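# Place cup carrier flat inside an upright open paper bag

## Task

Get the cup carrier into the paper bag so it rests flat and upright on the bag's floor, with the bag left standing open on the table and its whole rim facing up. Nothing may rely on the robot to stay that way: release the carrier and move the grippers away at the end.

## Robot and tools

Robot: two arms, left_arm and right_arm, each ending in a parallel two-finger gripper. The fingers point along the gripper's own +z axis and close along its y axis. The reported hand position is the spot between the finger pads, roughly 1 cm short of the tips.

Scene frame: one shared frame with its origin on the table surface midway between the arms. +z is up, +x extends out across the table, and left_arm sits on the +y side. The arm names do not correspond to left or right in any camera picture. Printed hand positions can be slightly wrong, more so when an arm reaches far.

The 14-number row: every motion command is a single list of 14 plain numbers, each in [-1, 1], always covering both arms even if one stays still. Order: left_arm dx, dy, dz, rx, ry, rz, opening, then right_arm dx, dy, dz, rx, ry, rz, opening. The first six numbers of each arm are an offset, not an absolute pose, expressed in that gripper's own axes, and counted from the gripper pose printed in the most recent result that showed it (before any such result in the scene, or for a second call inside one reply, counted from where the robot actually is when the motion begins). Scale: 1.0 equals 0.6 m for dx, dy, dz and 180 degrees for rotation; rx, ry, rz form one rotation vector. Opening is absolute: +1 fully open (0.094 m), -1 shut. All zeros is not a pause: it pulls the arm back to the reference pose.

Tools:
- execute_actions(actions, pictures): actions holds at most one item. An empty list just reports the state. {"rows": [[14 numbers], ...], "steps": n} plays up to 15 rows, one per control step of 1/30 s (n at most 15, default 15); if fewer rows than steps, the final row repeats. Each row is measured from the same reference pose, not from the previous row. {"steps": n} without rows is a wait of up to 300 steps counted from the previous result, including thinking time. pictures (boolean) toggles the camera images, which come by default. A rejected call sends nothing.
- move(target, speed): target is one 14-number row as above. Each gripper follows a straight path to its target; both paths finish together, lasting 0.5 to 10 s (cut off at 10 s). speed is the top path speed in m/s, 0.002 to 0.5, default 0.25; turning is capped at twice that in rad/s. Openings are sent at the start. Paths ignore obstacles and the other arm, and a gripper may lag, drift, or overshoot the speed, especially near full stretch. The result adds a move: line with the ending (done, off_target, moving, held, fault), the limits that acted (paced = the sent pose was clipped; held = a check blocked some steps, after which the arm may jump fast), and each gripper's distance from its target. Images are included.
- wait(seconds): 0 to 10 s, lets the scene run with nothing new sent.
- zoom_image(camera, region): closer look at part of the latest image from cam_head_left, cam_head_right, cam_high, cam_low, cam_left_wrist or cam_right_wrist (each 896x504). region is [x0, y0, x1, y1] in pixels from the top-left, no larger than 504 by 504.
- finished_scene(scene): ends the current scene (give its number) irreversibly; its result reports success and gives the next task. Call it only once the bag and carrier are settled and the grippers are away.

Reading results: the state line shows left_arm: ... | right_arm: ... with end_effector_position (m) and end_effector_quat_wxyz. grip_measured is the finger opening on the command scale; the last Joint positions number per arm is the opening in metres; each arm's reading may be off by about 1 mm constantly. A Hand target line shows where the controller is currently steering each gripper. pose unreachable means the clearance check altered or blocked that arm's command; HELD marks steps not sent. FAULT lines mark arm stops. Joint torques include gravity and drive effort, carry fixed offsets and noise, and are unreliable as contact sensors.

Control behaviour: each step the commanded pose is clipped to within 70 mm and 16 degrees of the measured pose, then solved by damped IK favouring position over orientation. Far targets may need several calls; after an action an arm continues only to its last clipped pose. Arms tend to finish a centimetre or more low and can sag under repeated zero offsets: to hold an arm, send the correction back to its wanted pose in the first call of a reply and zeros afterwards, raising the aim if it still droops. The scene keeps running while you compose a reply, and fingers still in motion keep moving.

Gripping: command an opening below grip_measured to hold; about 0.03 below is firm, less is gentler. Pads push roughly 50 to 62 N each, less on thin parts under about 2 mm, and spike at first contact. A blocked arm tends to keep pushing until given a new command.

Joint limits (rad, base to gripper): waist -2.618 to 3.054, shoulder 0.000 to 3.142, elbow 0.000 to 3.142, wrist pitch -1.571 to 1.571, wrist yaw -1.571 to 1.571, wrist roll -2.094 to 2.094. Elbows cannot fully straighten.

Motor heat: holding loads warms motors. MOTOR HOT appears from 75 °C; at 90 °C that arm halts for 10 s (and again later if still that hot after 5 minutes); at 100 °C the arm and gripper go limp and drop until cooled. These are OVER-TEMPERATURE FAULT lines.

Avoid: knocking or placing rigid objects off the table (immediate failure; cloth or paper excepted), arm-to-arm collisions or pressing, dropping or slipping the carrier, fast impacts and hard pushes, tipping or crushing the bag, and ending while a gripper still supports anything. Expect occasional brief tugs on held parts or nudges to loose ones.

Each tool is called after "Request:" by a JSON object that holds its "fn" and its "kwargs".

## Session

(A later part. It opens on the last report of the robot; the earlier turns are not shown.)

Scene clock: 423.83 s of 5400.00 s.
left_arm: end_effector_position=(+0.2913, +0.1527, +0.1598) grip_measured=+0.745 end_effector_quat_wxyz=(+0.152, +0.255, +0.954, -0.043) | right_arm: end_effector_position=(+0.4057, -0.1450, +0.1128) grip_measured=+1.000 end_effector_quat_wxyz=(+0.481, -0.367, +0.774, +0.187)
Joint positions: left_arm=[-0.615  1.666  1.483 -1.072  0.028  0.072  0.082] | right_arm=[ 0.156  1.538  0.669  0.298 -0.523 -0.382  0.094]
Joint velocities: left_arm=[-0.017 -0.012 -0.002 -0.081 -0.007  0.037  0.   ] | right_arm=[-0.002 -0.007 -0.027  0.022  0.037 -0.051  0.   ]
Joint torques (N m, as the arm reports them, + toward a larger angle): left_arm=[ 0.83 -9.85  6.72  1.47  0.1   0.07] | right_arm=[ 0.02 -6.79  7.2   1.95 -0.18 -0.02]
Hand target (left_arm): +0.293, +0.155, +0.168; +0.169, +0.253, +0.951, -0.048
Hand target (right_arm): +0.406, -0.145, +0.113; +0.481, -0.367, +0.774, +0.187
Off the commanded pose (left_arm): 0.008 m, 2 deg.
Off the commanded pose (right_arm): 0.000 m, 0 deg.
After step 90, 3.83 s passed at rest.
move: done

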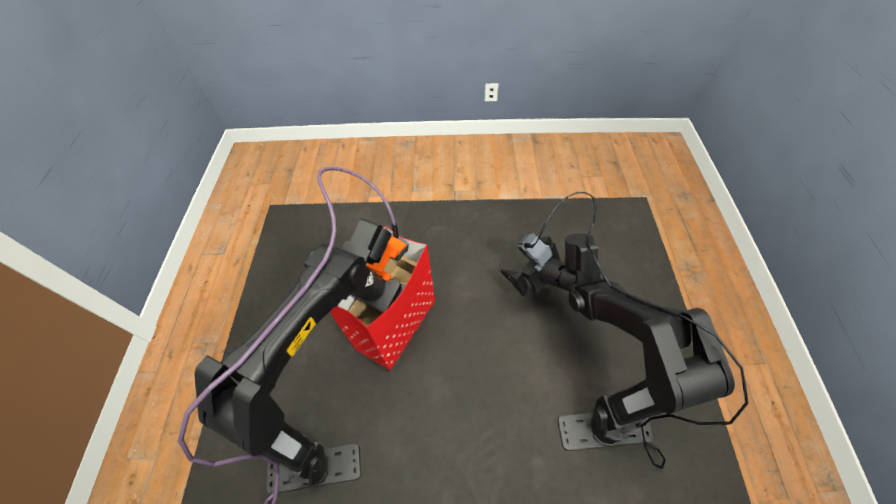

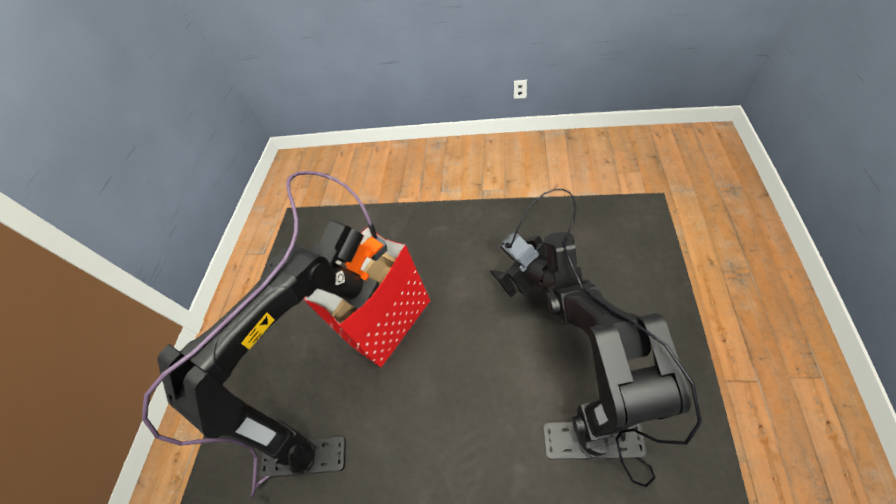

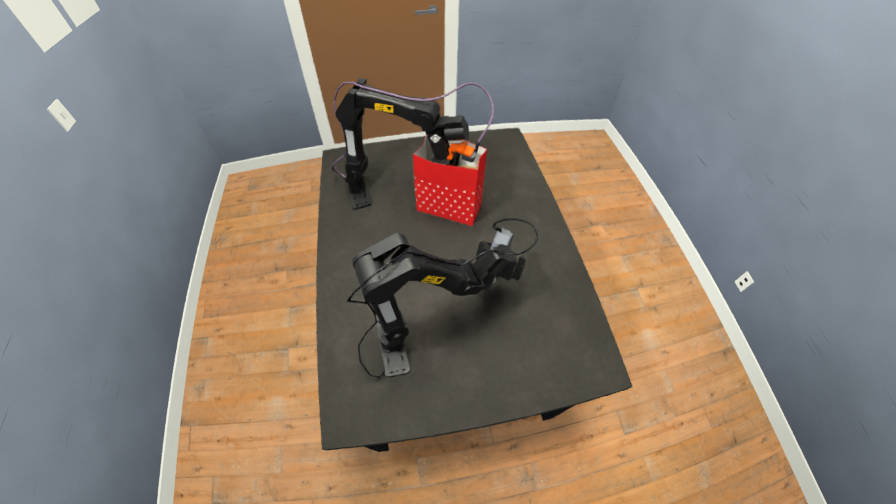

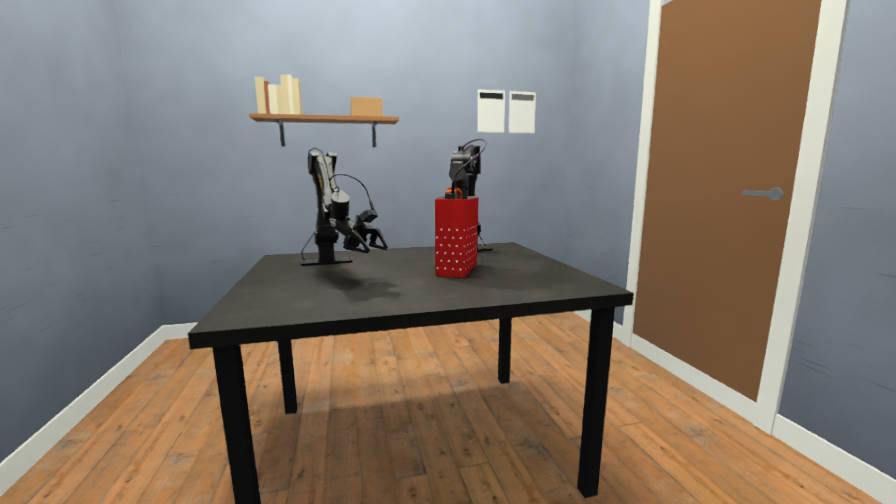

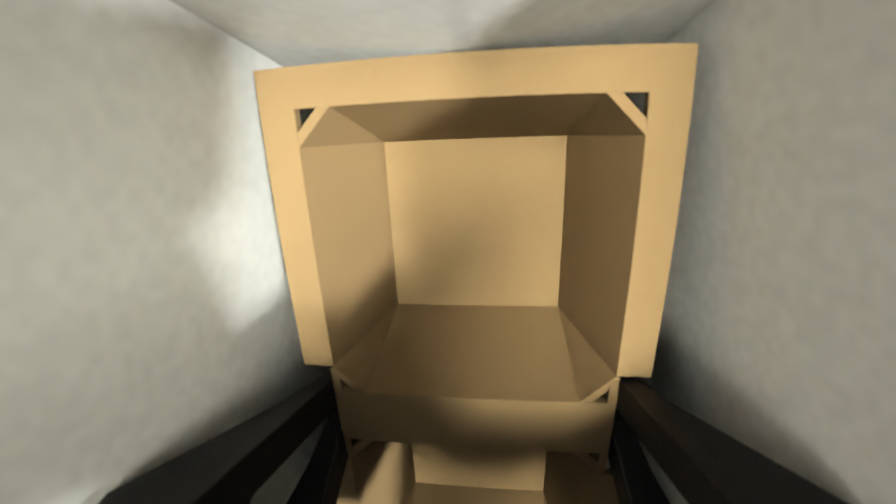

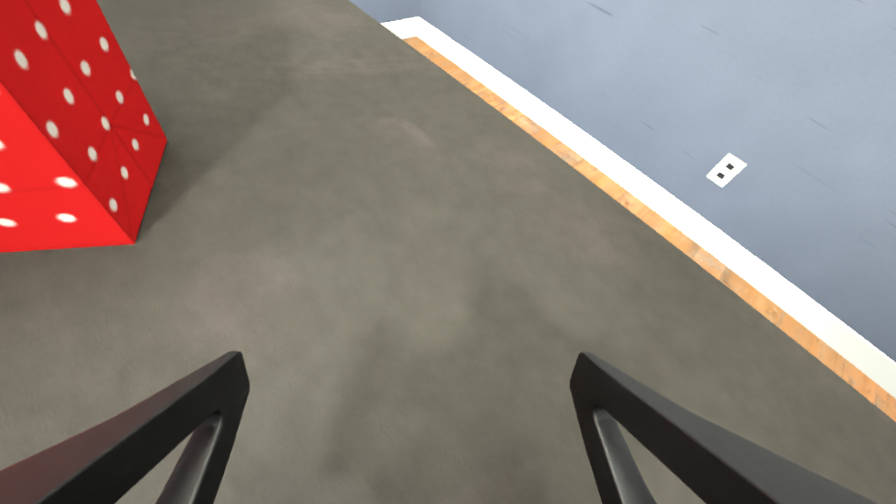

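Request:
{"fn": "move", "kwargs": {"target": [0.0213,0,0.086,0,0,0,0.64,0,0,0,0,0,0,1.0], "speed": 0.04}}

Request:
{"fn": "zoom_image", "kwargs": {"camera": "cam_head_left", "region": [300, 190, 480, 380]}}

Request:
{"fn": "zoom_image", "kwargs": {"camera": "cam_high", "region": [390, 90, 530, 230]}}

Scene clock: 432.03 s of 5400.00 s.
left_arm: end_effector_position=(+0.2926, +0.1520, +0.1096) grip_measured=+0.745 end_effector_quat_wxyz=(+0.149, +0.255, +0.954, -0.042) | right_arm: end_effector_position=(+0.4057, -0.1450, +0.1128) grip_measured=+1.000 end_effector_quat_wxyz=(+0.481, -0.367, +0.774, +0.187)
Joint positions: left_arm=[-0.615  1.685  1.306 -0.882  0.028  0.072  0.082] | right_arm=[ 0.156  1.538  0.669  0.298 -0.523 -0.382  0.094]
Joint velocities: left_arm=[ 0.017  0.002  0.017  0.022  0.037 -0.066  0.   ] | right_arm=[-0.007 -0.007 -0.002  0.007 -0.037 -0.022  0.   ]
Joint torques (N m, as the arm reports them, + toward a larger angle): left_arm=[-0.05 -7.53  6.83  1.48  0.01 -0.04] | right_arm=[-0.03 -6.86  7.21  1.94 -0.17 -0.01]
Hand target (left_arm): +0.294, +0.151, +0.107; +0.152, +0.255, +0.954, -0.043
Hand target (right_arm): +0.406, -0.145, +0.113; +0.481, -0.367, +0.774, +0.187
Off the commanded pose (left_arm): 0.004 m, 0 deg.
Off the commanded pose (right_arm): 0.000 m, 0 deg.
After step 90, 3.43 s passed at rest.
move: done

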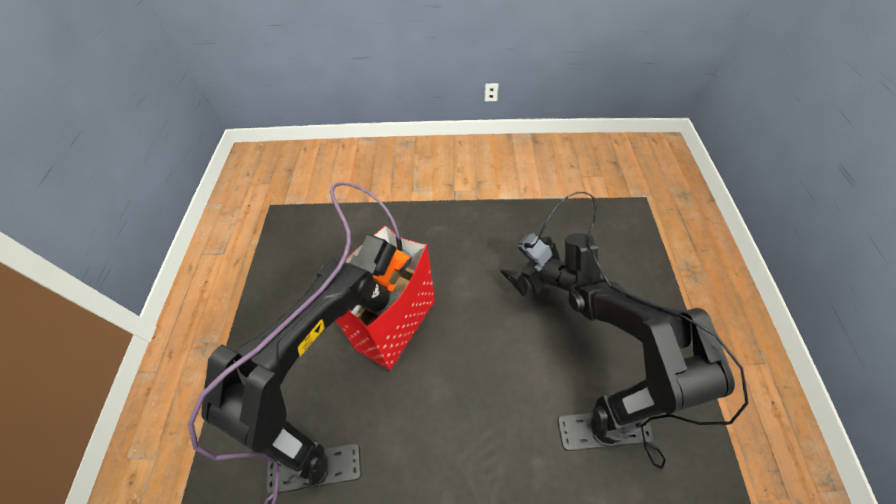

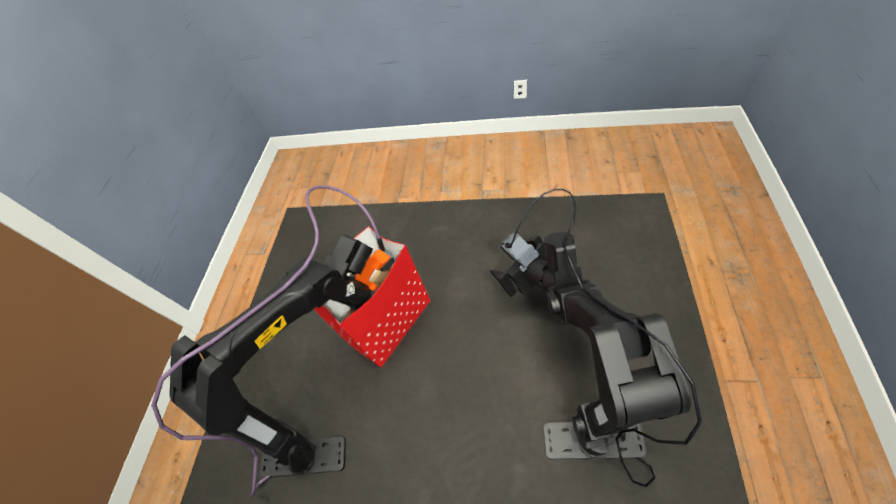

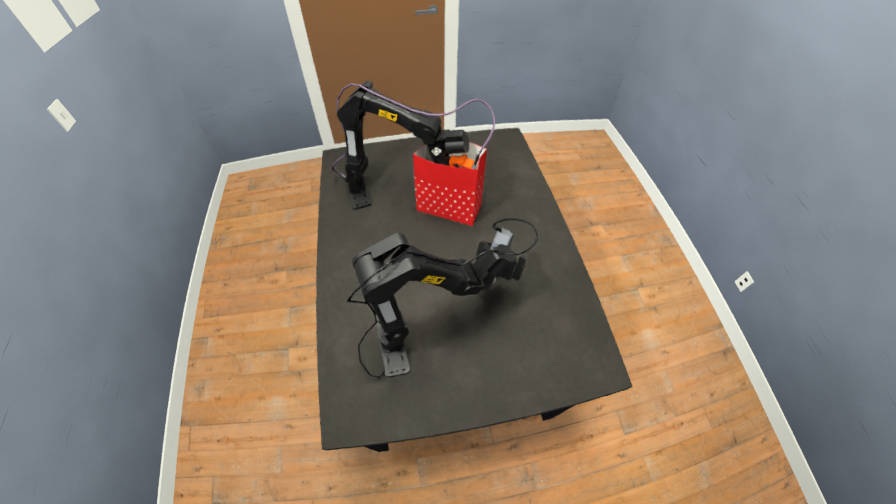

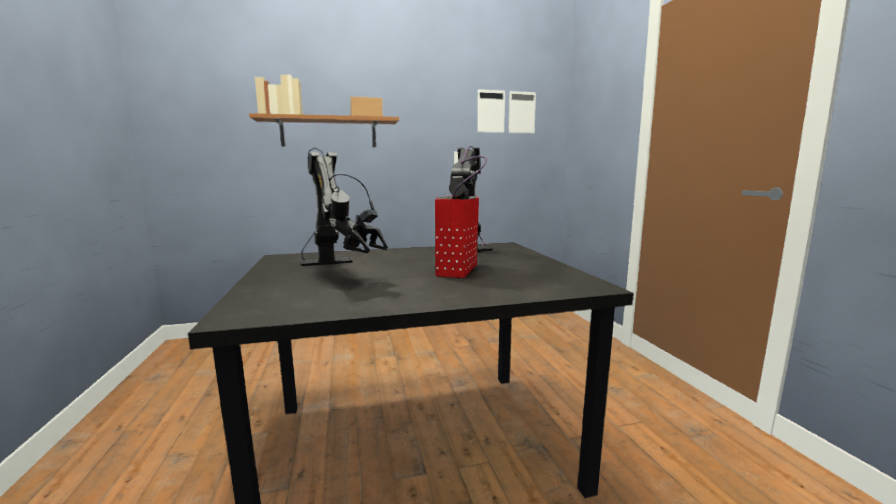

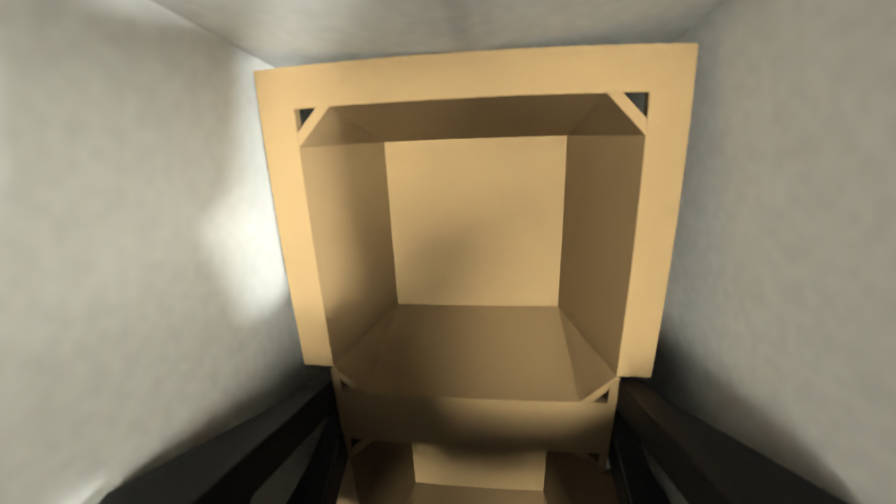

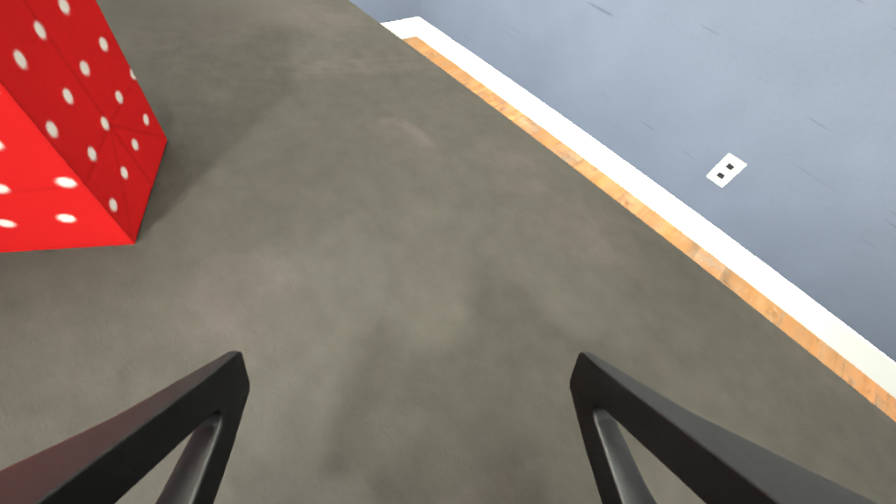

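Region (300, 190, 480, 380) of cam_head_left's 896x504 image, scaled by 2.653, with more detail than that image has; it fills the left 477 columns of this view, and the rest is white.

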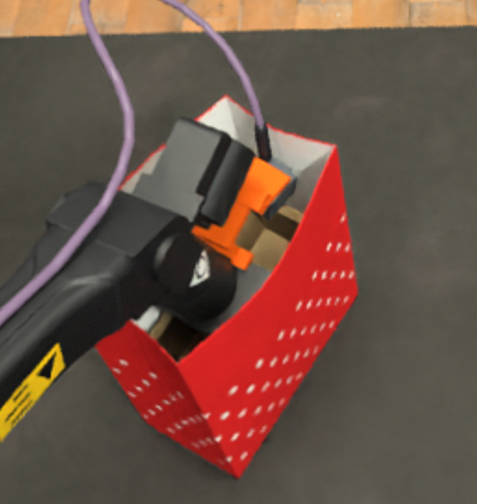

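Region (390, 90, 530, 230) of cam_high's 896x504 image, scaled by 3.600, with more detail than that image has.

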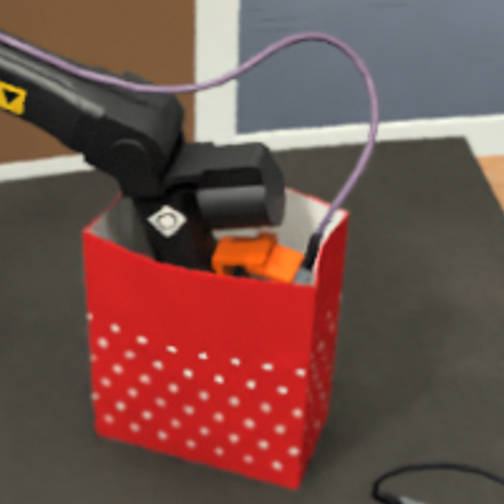

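Request:
{"fn": "move", "kwargs": {"target": [0.0331,0,0.1031,0,0.043,0,0.64,0,0,0,0,0,0,1.0], "speed": 0.035}}

Request:
{"fn": "zoom_image", "kwargs": {"camera": "cam_head_left", "region": [300, 190, 480, 380]}}

Request:
{"fn": "zoom_image", "kwargs": {"camera": "cam_high", "region": [390, 90, 530, 230]}}

Scene clock: 438.87 s of 5400.00 s.
left_arm: end_effector_position=(+0.2929, +0.1527, +0.0490) grip_measured=+0.745 end_effector_quat_wxyz=(+0.084, +0.256, +0.963, -0.028) | right_arm: end_effector_position=(+0.4057, -0.1450, +0.1128) grip_measured=+1.000 end_effector_quat_wxyz=(+0.481, -0.367, +0.774, +0.187)
Joint positions: left_arm=[-0.615  1.85   1.292 -0.837  0.024  0.072  0.082] | right_arm=[ 0.156  1.538  0.669  0.298 -0.523 -0.382  0.094]
Joint velocities: left_arm=[ 0.007 -0.002  0.012  0.022 -0.066 -0.007  0.   ] | right_arm=[0.012 0.002 0.007 0.007 0.007 0.051 0.   ]
Joint torques (N m, as the arm reports them, + toward a larger angle): left_arm=[-0.34 -8.59  6.    1.17 -0.06 -0.06] | right_arm=[-0.01 -6.88  7.24  1.96 -0.18 -0.02]
Hand target (left_arm): +0.292, +0.152, +0.045; +0.084, +0.257, +0.962, -0.025
Hand target (right_arm): +0.406, -0.145, +0.113; +0.481, -0.367, +0.774, +0.187
Off the commanded pose (left_arm): 0.004 m, 0 deg.
Off the commanded pose (right_arm): 0.000 m, 0 deg.
After step 90, 1.60 s passed at rest.
move: done

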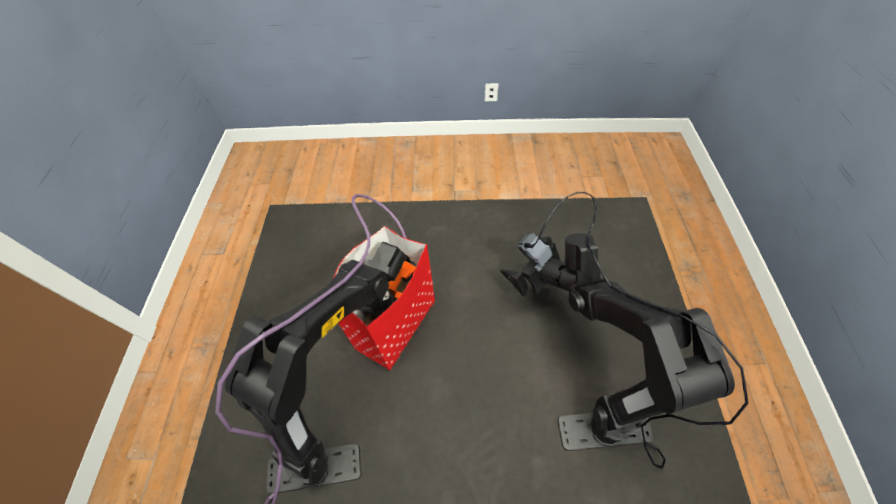

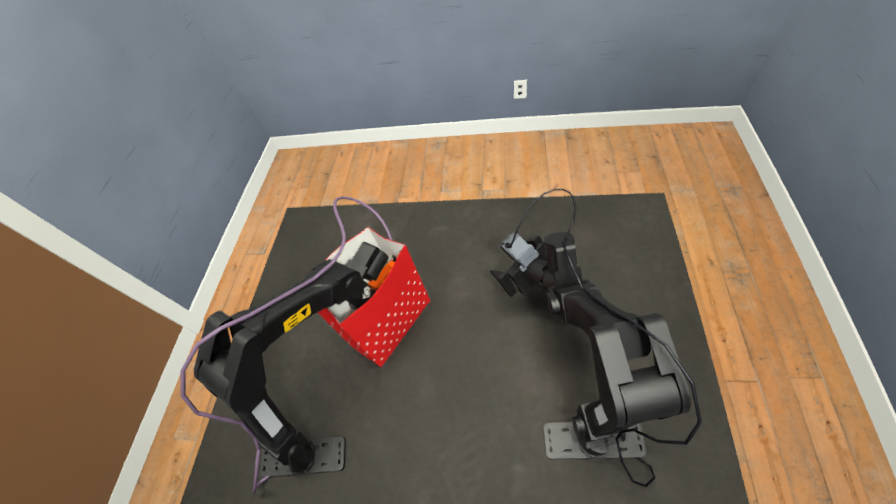

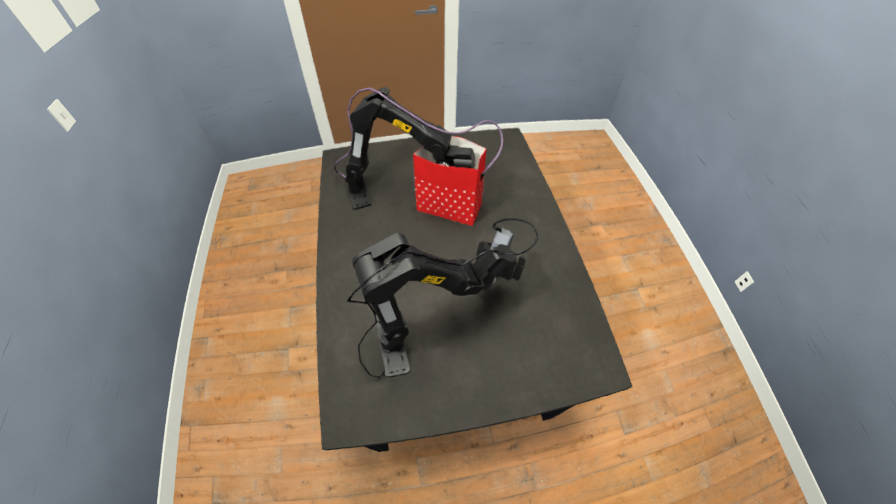

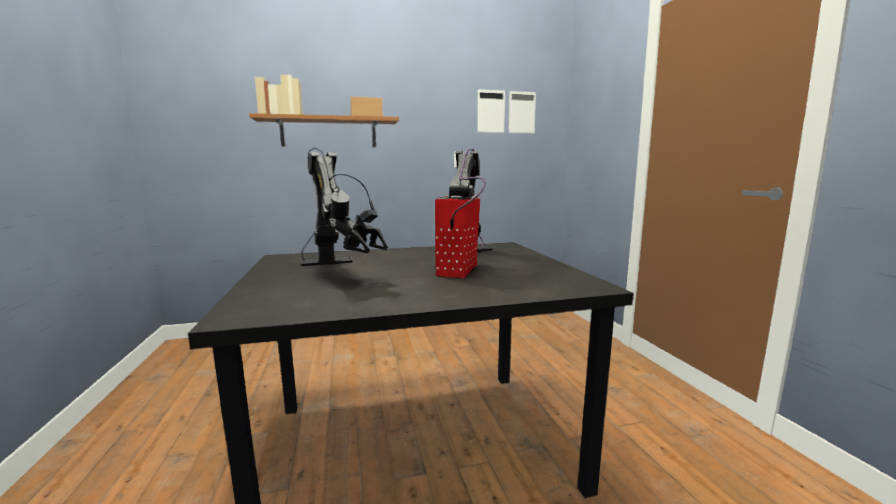

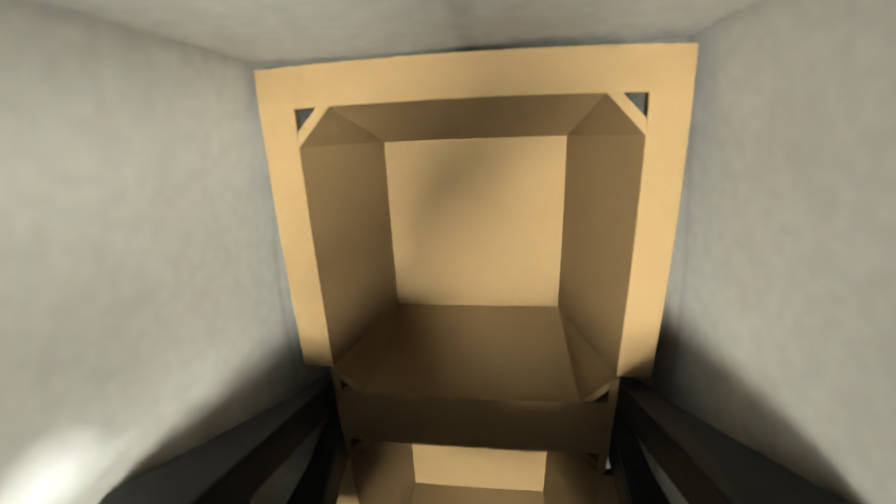

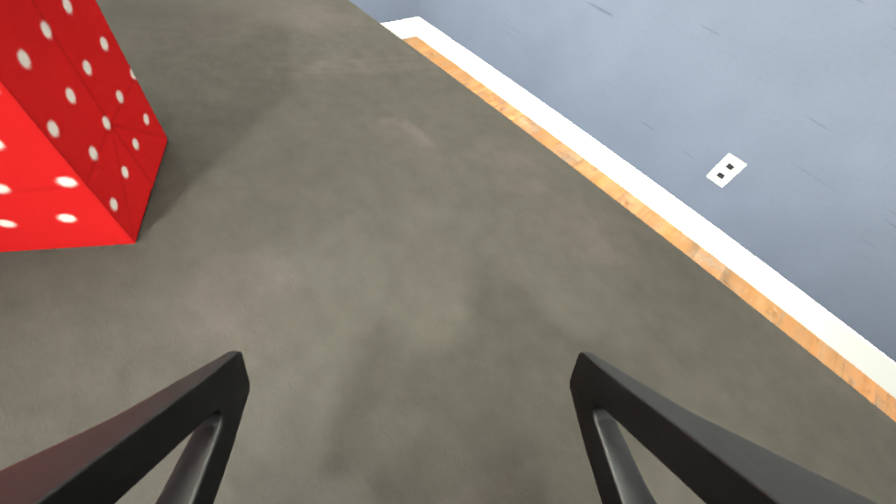

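Region (300, 190, 480, 380) of cam_head_left's 896x504 image, scaled by 2.653, with more detail than that image has; it fills the left 477 columns of this view, and the rest is white.

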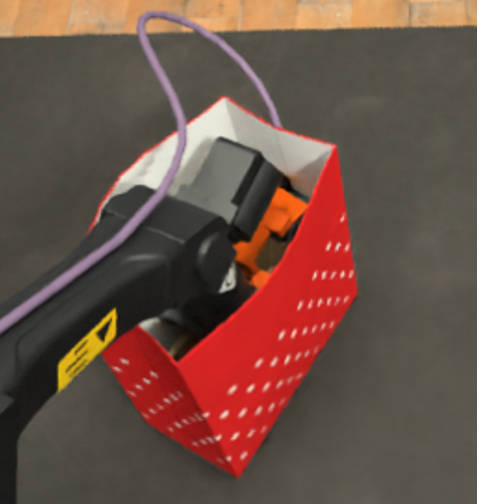

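Region (390, 90, 530, 230) of cam_high's 896x504 image, scaled by 3.600, with more detail than that image has.

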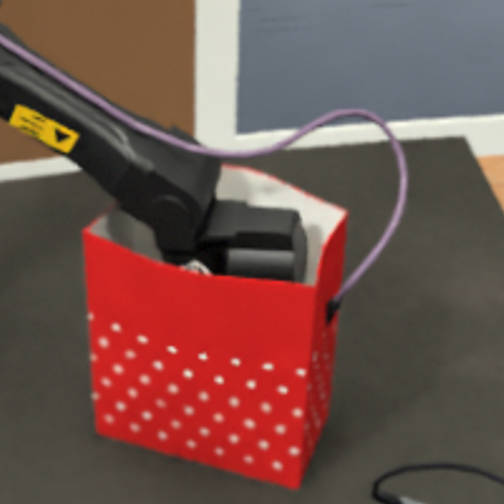

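Request:
{"fn": "move", "kwargs": {"target": [0.0086,0,0.0312,0,0.005,0,0.64,0,0,0,0,0,0,1.0], "speed": 0.015}}

Request:
{"fn": "zoom_image", "kwargs": {"camera": "cam_high", "region": [390, 90, 530, 230]}}

Scene clock: 443.47 s of 5400.00 s.
left_arm: end_effector_position=(+0.2914, +0.1535, +0.0343) grip_measured=+0.745 end_effector_quat_wxyz=(+0.076, +0.256, +0.963, -0.026) | right_arm: end_effector_position=(+0.4057, -0.1450, +0.1128) grip_measured=+1.000 end_effector_quat_wxyz=(+0.481, -0.367, +0.774, +0.187)
Joint positions: left_arm=[-0.615  1.876  1.267 -0.802  0.023  0.072  0.082] | right_arm=[ 0.156  1.538  0.669  0.298 -0.523 -0.382  0.094]
Joint velocities: left_arm=[-0.022  0.002  0.007 -0.022 -0.066  0.007 -0.001] | right_arm=[-0.002  0.002 -0.002  0.022  0.051  0.037  0.   ]
Joint torques (N m, as the arm reports them, + toward a larger angle): left_arm=[-0.04 -8.53  6.02  1.12  0.   -0.03] | right_arm=[ 0.   -6.84  7.27  1.96 -0.17 -0.02]
Hand target (left_arm): +0.291, +0.154, +0.030; +0.076, +0.256, +0.963, -0.026
Hand target (right_arm): +0.406, -0.145, +0.113; +0.481, -0.367, +0.774, +0.187
Off the commanded pose (left_arm): 0.005 m, 0 deg.
Off the commanded pose (right_arm): 0.000 m, 0 deg.
After step 90, 0.07 s passed at rest.
move: done

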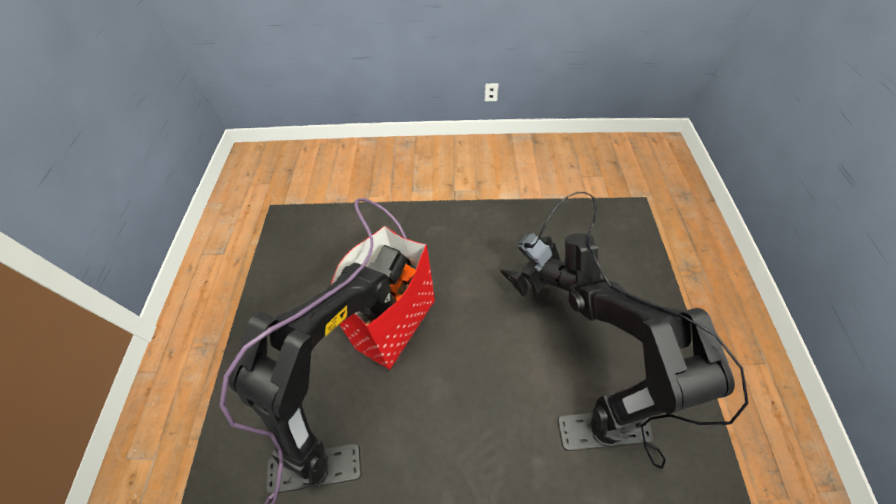

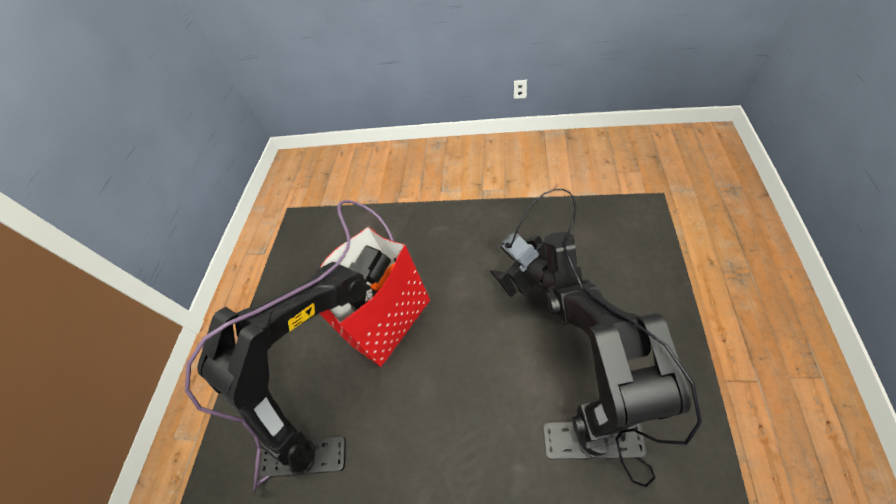

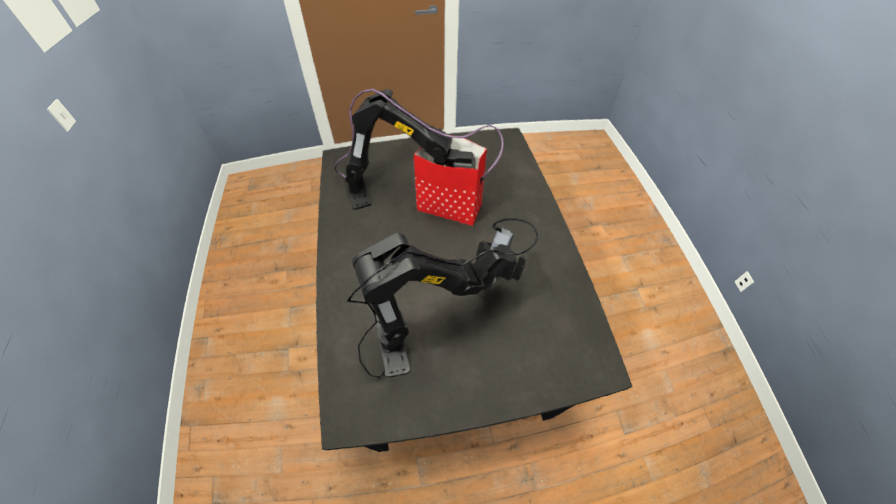

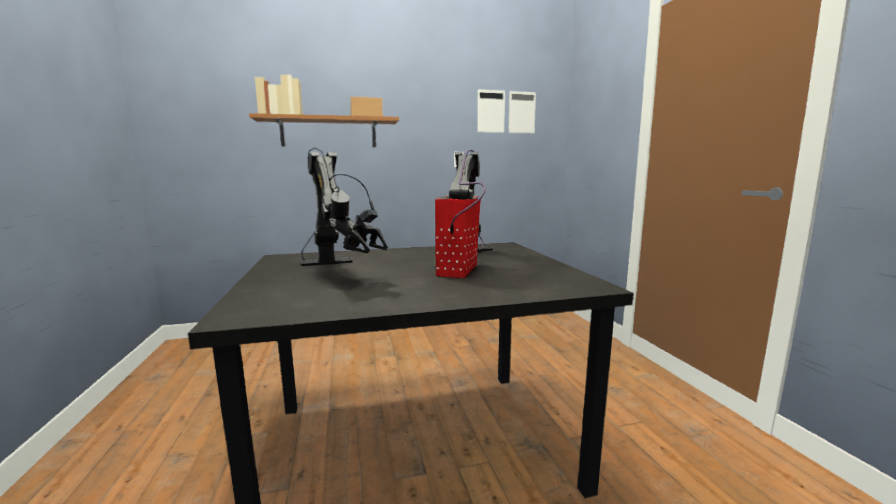

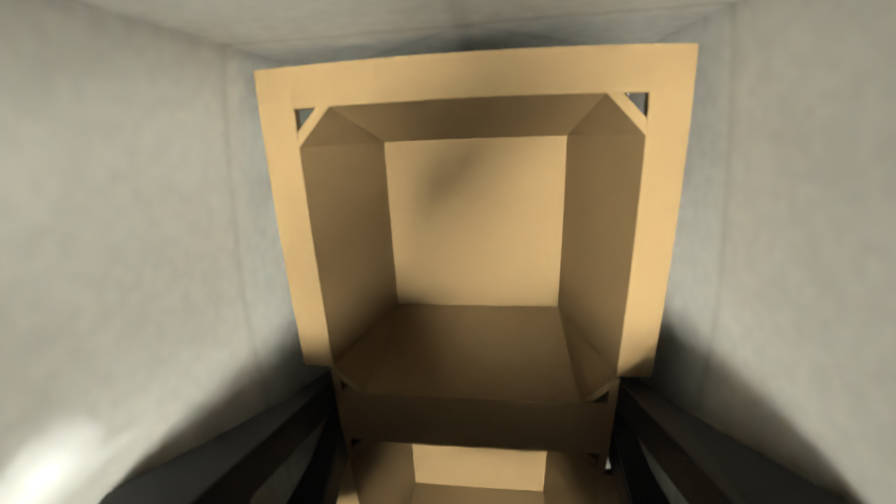

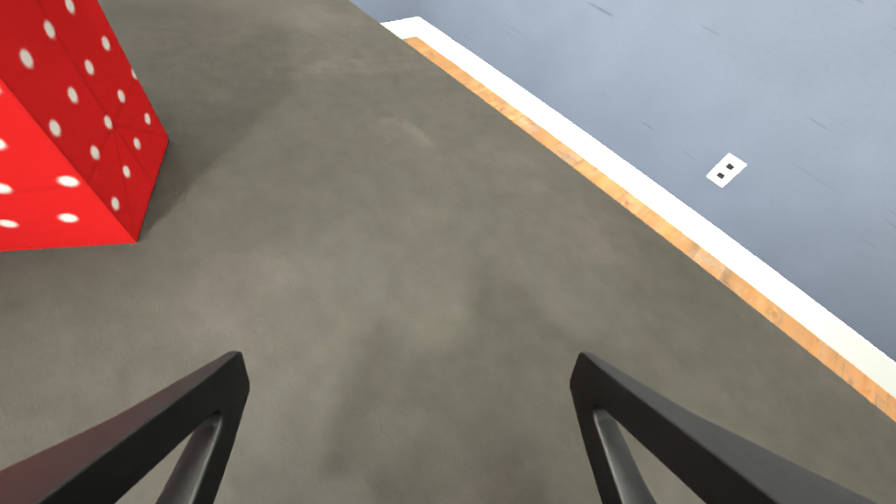

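Region (390, 90, 530, 230) of cam_high's 896x504 image, scaled by 3.600, with more detail than that image has.

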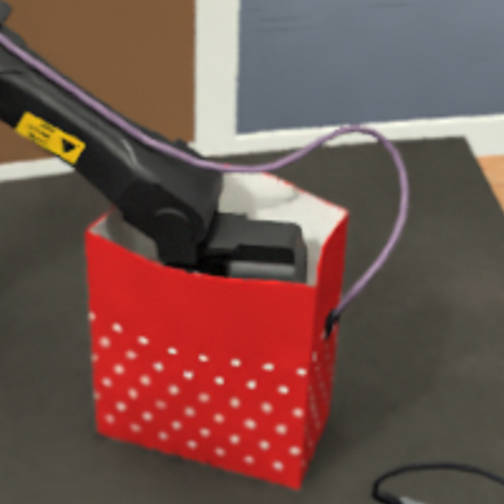

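Request:
{"fn": "execute_actions", "kwargs": {"actions": [{"rows": [[0,0,0,0,0,0,0.86,0,0,0,0,0,0,1.0]], "steps": 12}]}}

Scene clock: 446.27 s of 5400.00 s.
left_arm: end_effector_position=(+0.2917, +0.1534, +0.0343) grip_measured=+0.857 end_effector_quat_wxyz=(+0.077, +0.256, +0.963, -0.026) | right_arm: end_effector_position=(+0.4057, -0.1450, +0.1128) grip_measured=+1.000 end_effector_quat_wxyz=(+0.481, -0.367, +0.774, +0.187)
Joint positions: left_arm=[-0.615  1.876  1.267 -0.801  0.023  0.072  0.087] | right_arm=[ 0.156  1.538  0.669  0.298 -0.523 -0.382  0.094]
Joint velocities: left_arm=[-0.012 -0.022 -0.007  0.037 -0.007  0.022  0.001] | right_arm=[ 0.007 -0.002 -0.017 -0.037 -0.007  0.022  0.   ]
Joint torques (N m, as the arm reports them, + toward a larger angle): left_arm=[-0.02 -8.92  7.12  0.91  0.01 -0.03] | right_arm=[-0.01 -6.86  7.21  1.96 -0.18 -0.03]
Hand target (left_arm): +0.291, +0.154, +0.034; +0.076, +0.256, +0.963, -0.026
Hand target (right_arm): +0.406, -0.145, +0.113; +0.481, -0.367, +0.774, +0.187
Off the commanded pose (left_arm): 0.000 m, 0 deg.
Off the commanded pose (right_arm): 0.000 m, 0 deg.
Steps of this call (steps 1 to 72: nothing new was sent; steps 73 to 84: all 12 steps of this action). Readings (end_effector_position):
73: left_arm (+0.2917, +0.1534, +0.0343) | right_arm (+0.4057, -0.1450, +0.1128)
74: left_arm (+0.2917, +0.1534, +0.0343) | right_arm (+0.4057, -0.1450, +0.1128)
76: left_arm (+0.2917, +0.1534, +0.0343) | right_arm (+0.4057, -0.1450, +0.1128)
80: left_arm (+0.2917, +0.1534, +0.0343) | right_arm (+0.4057, -0.1450, +0.1128)
84: the state above

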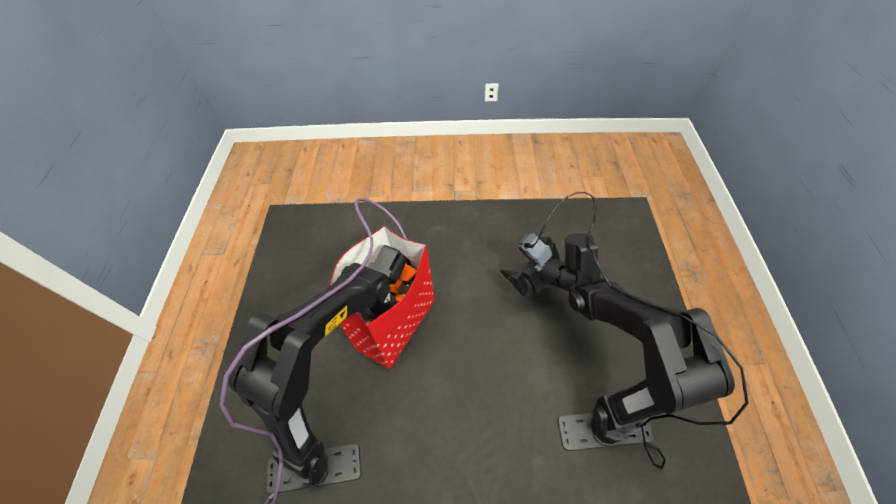

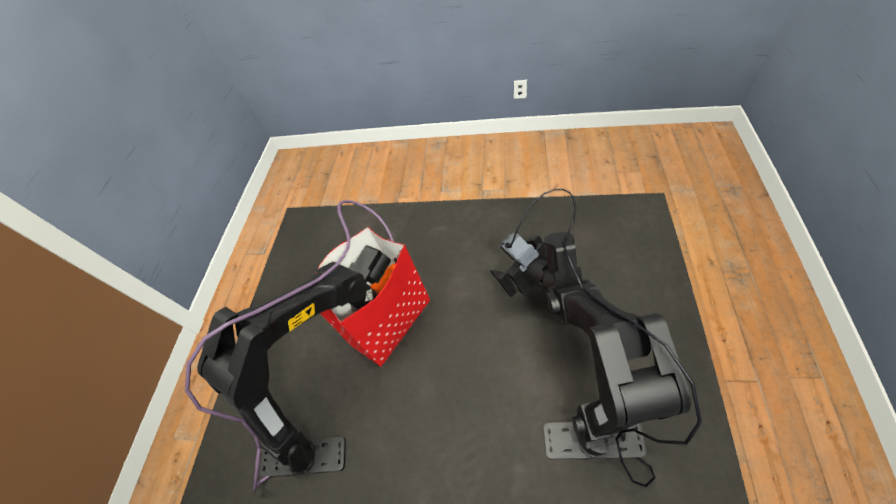

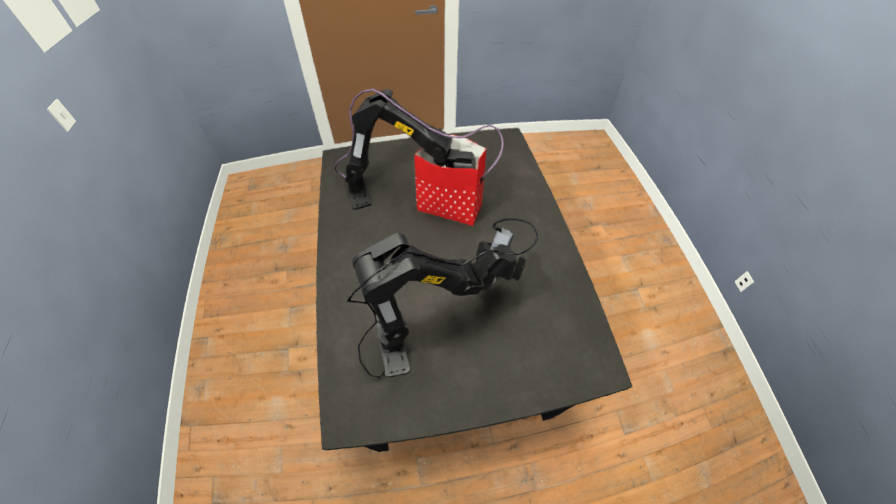

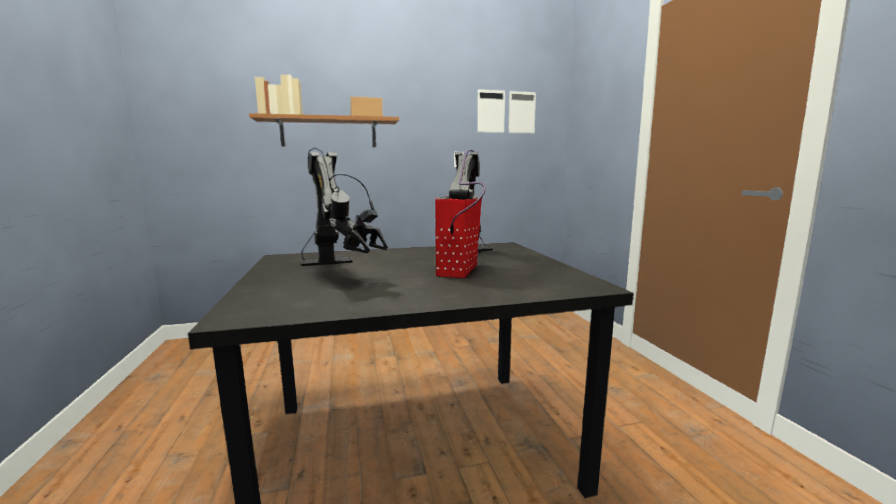

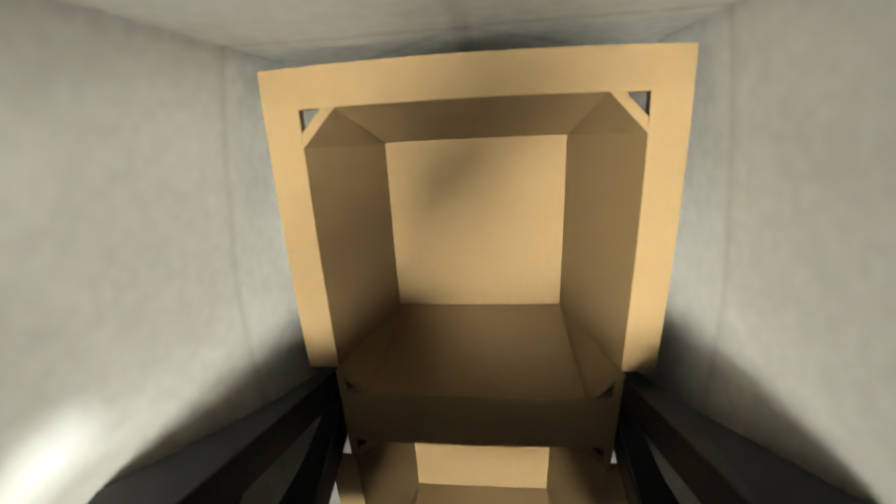

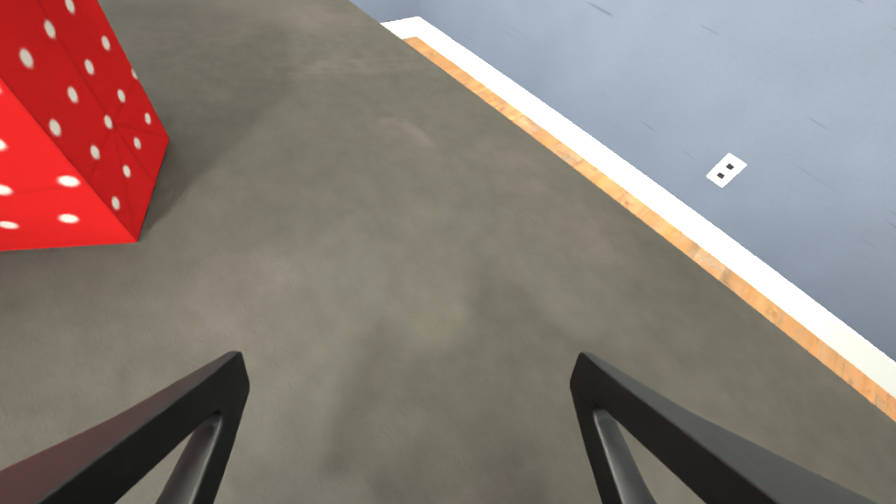

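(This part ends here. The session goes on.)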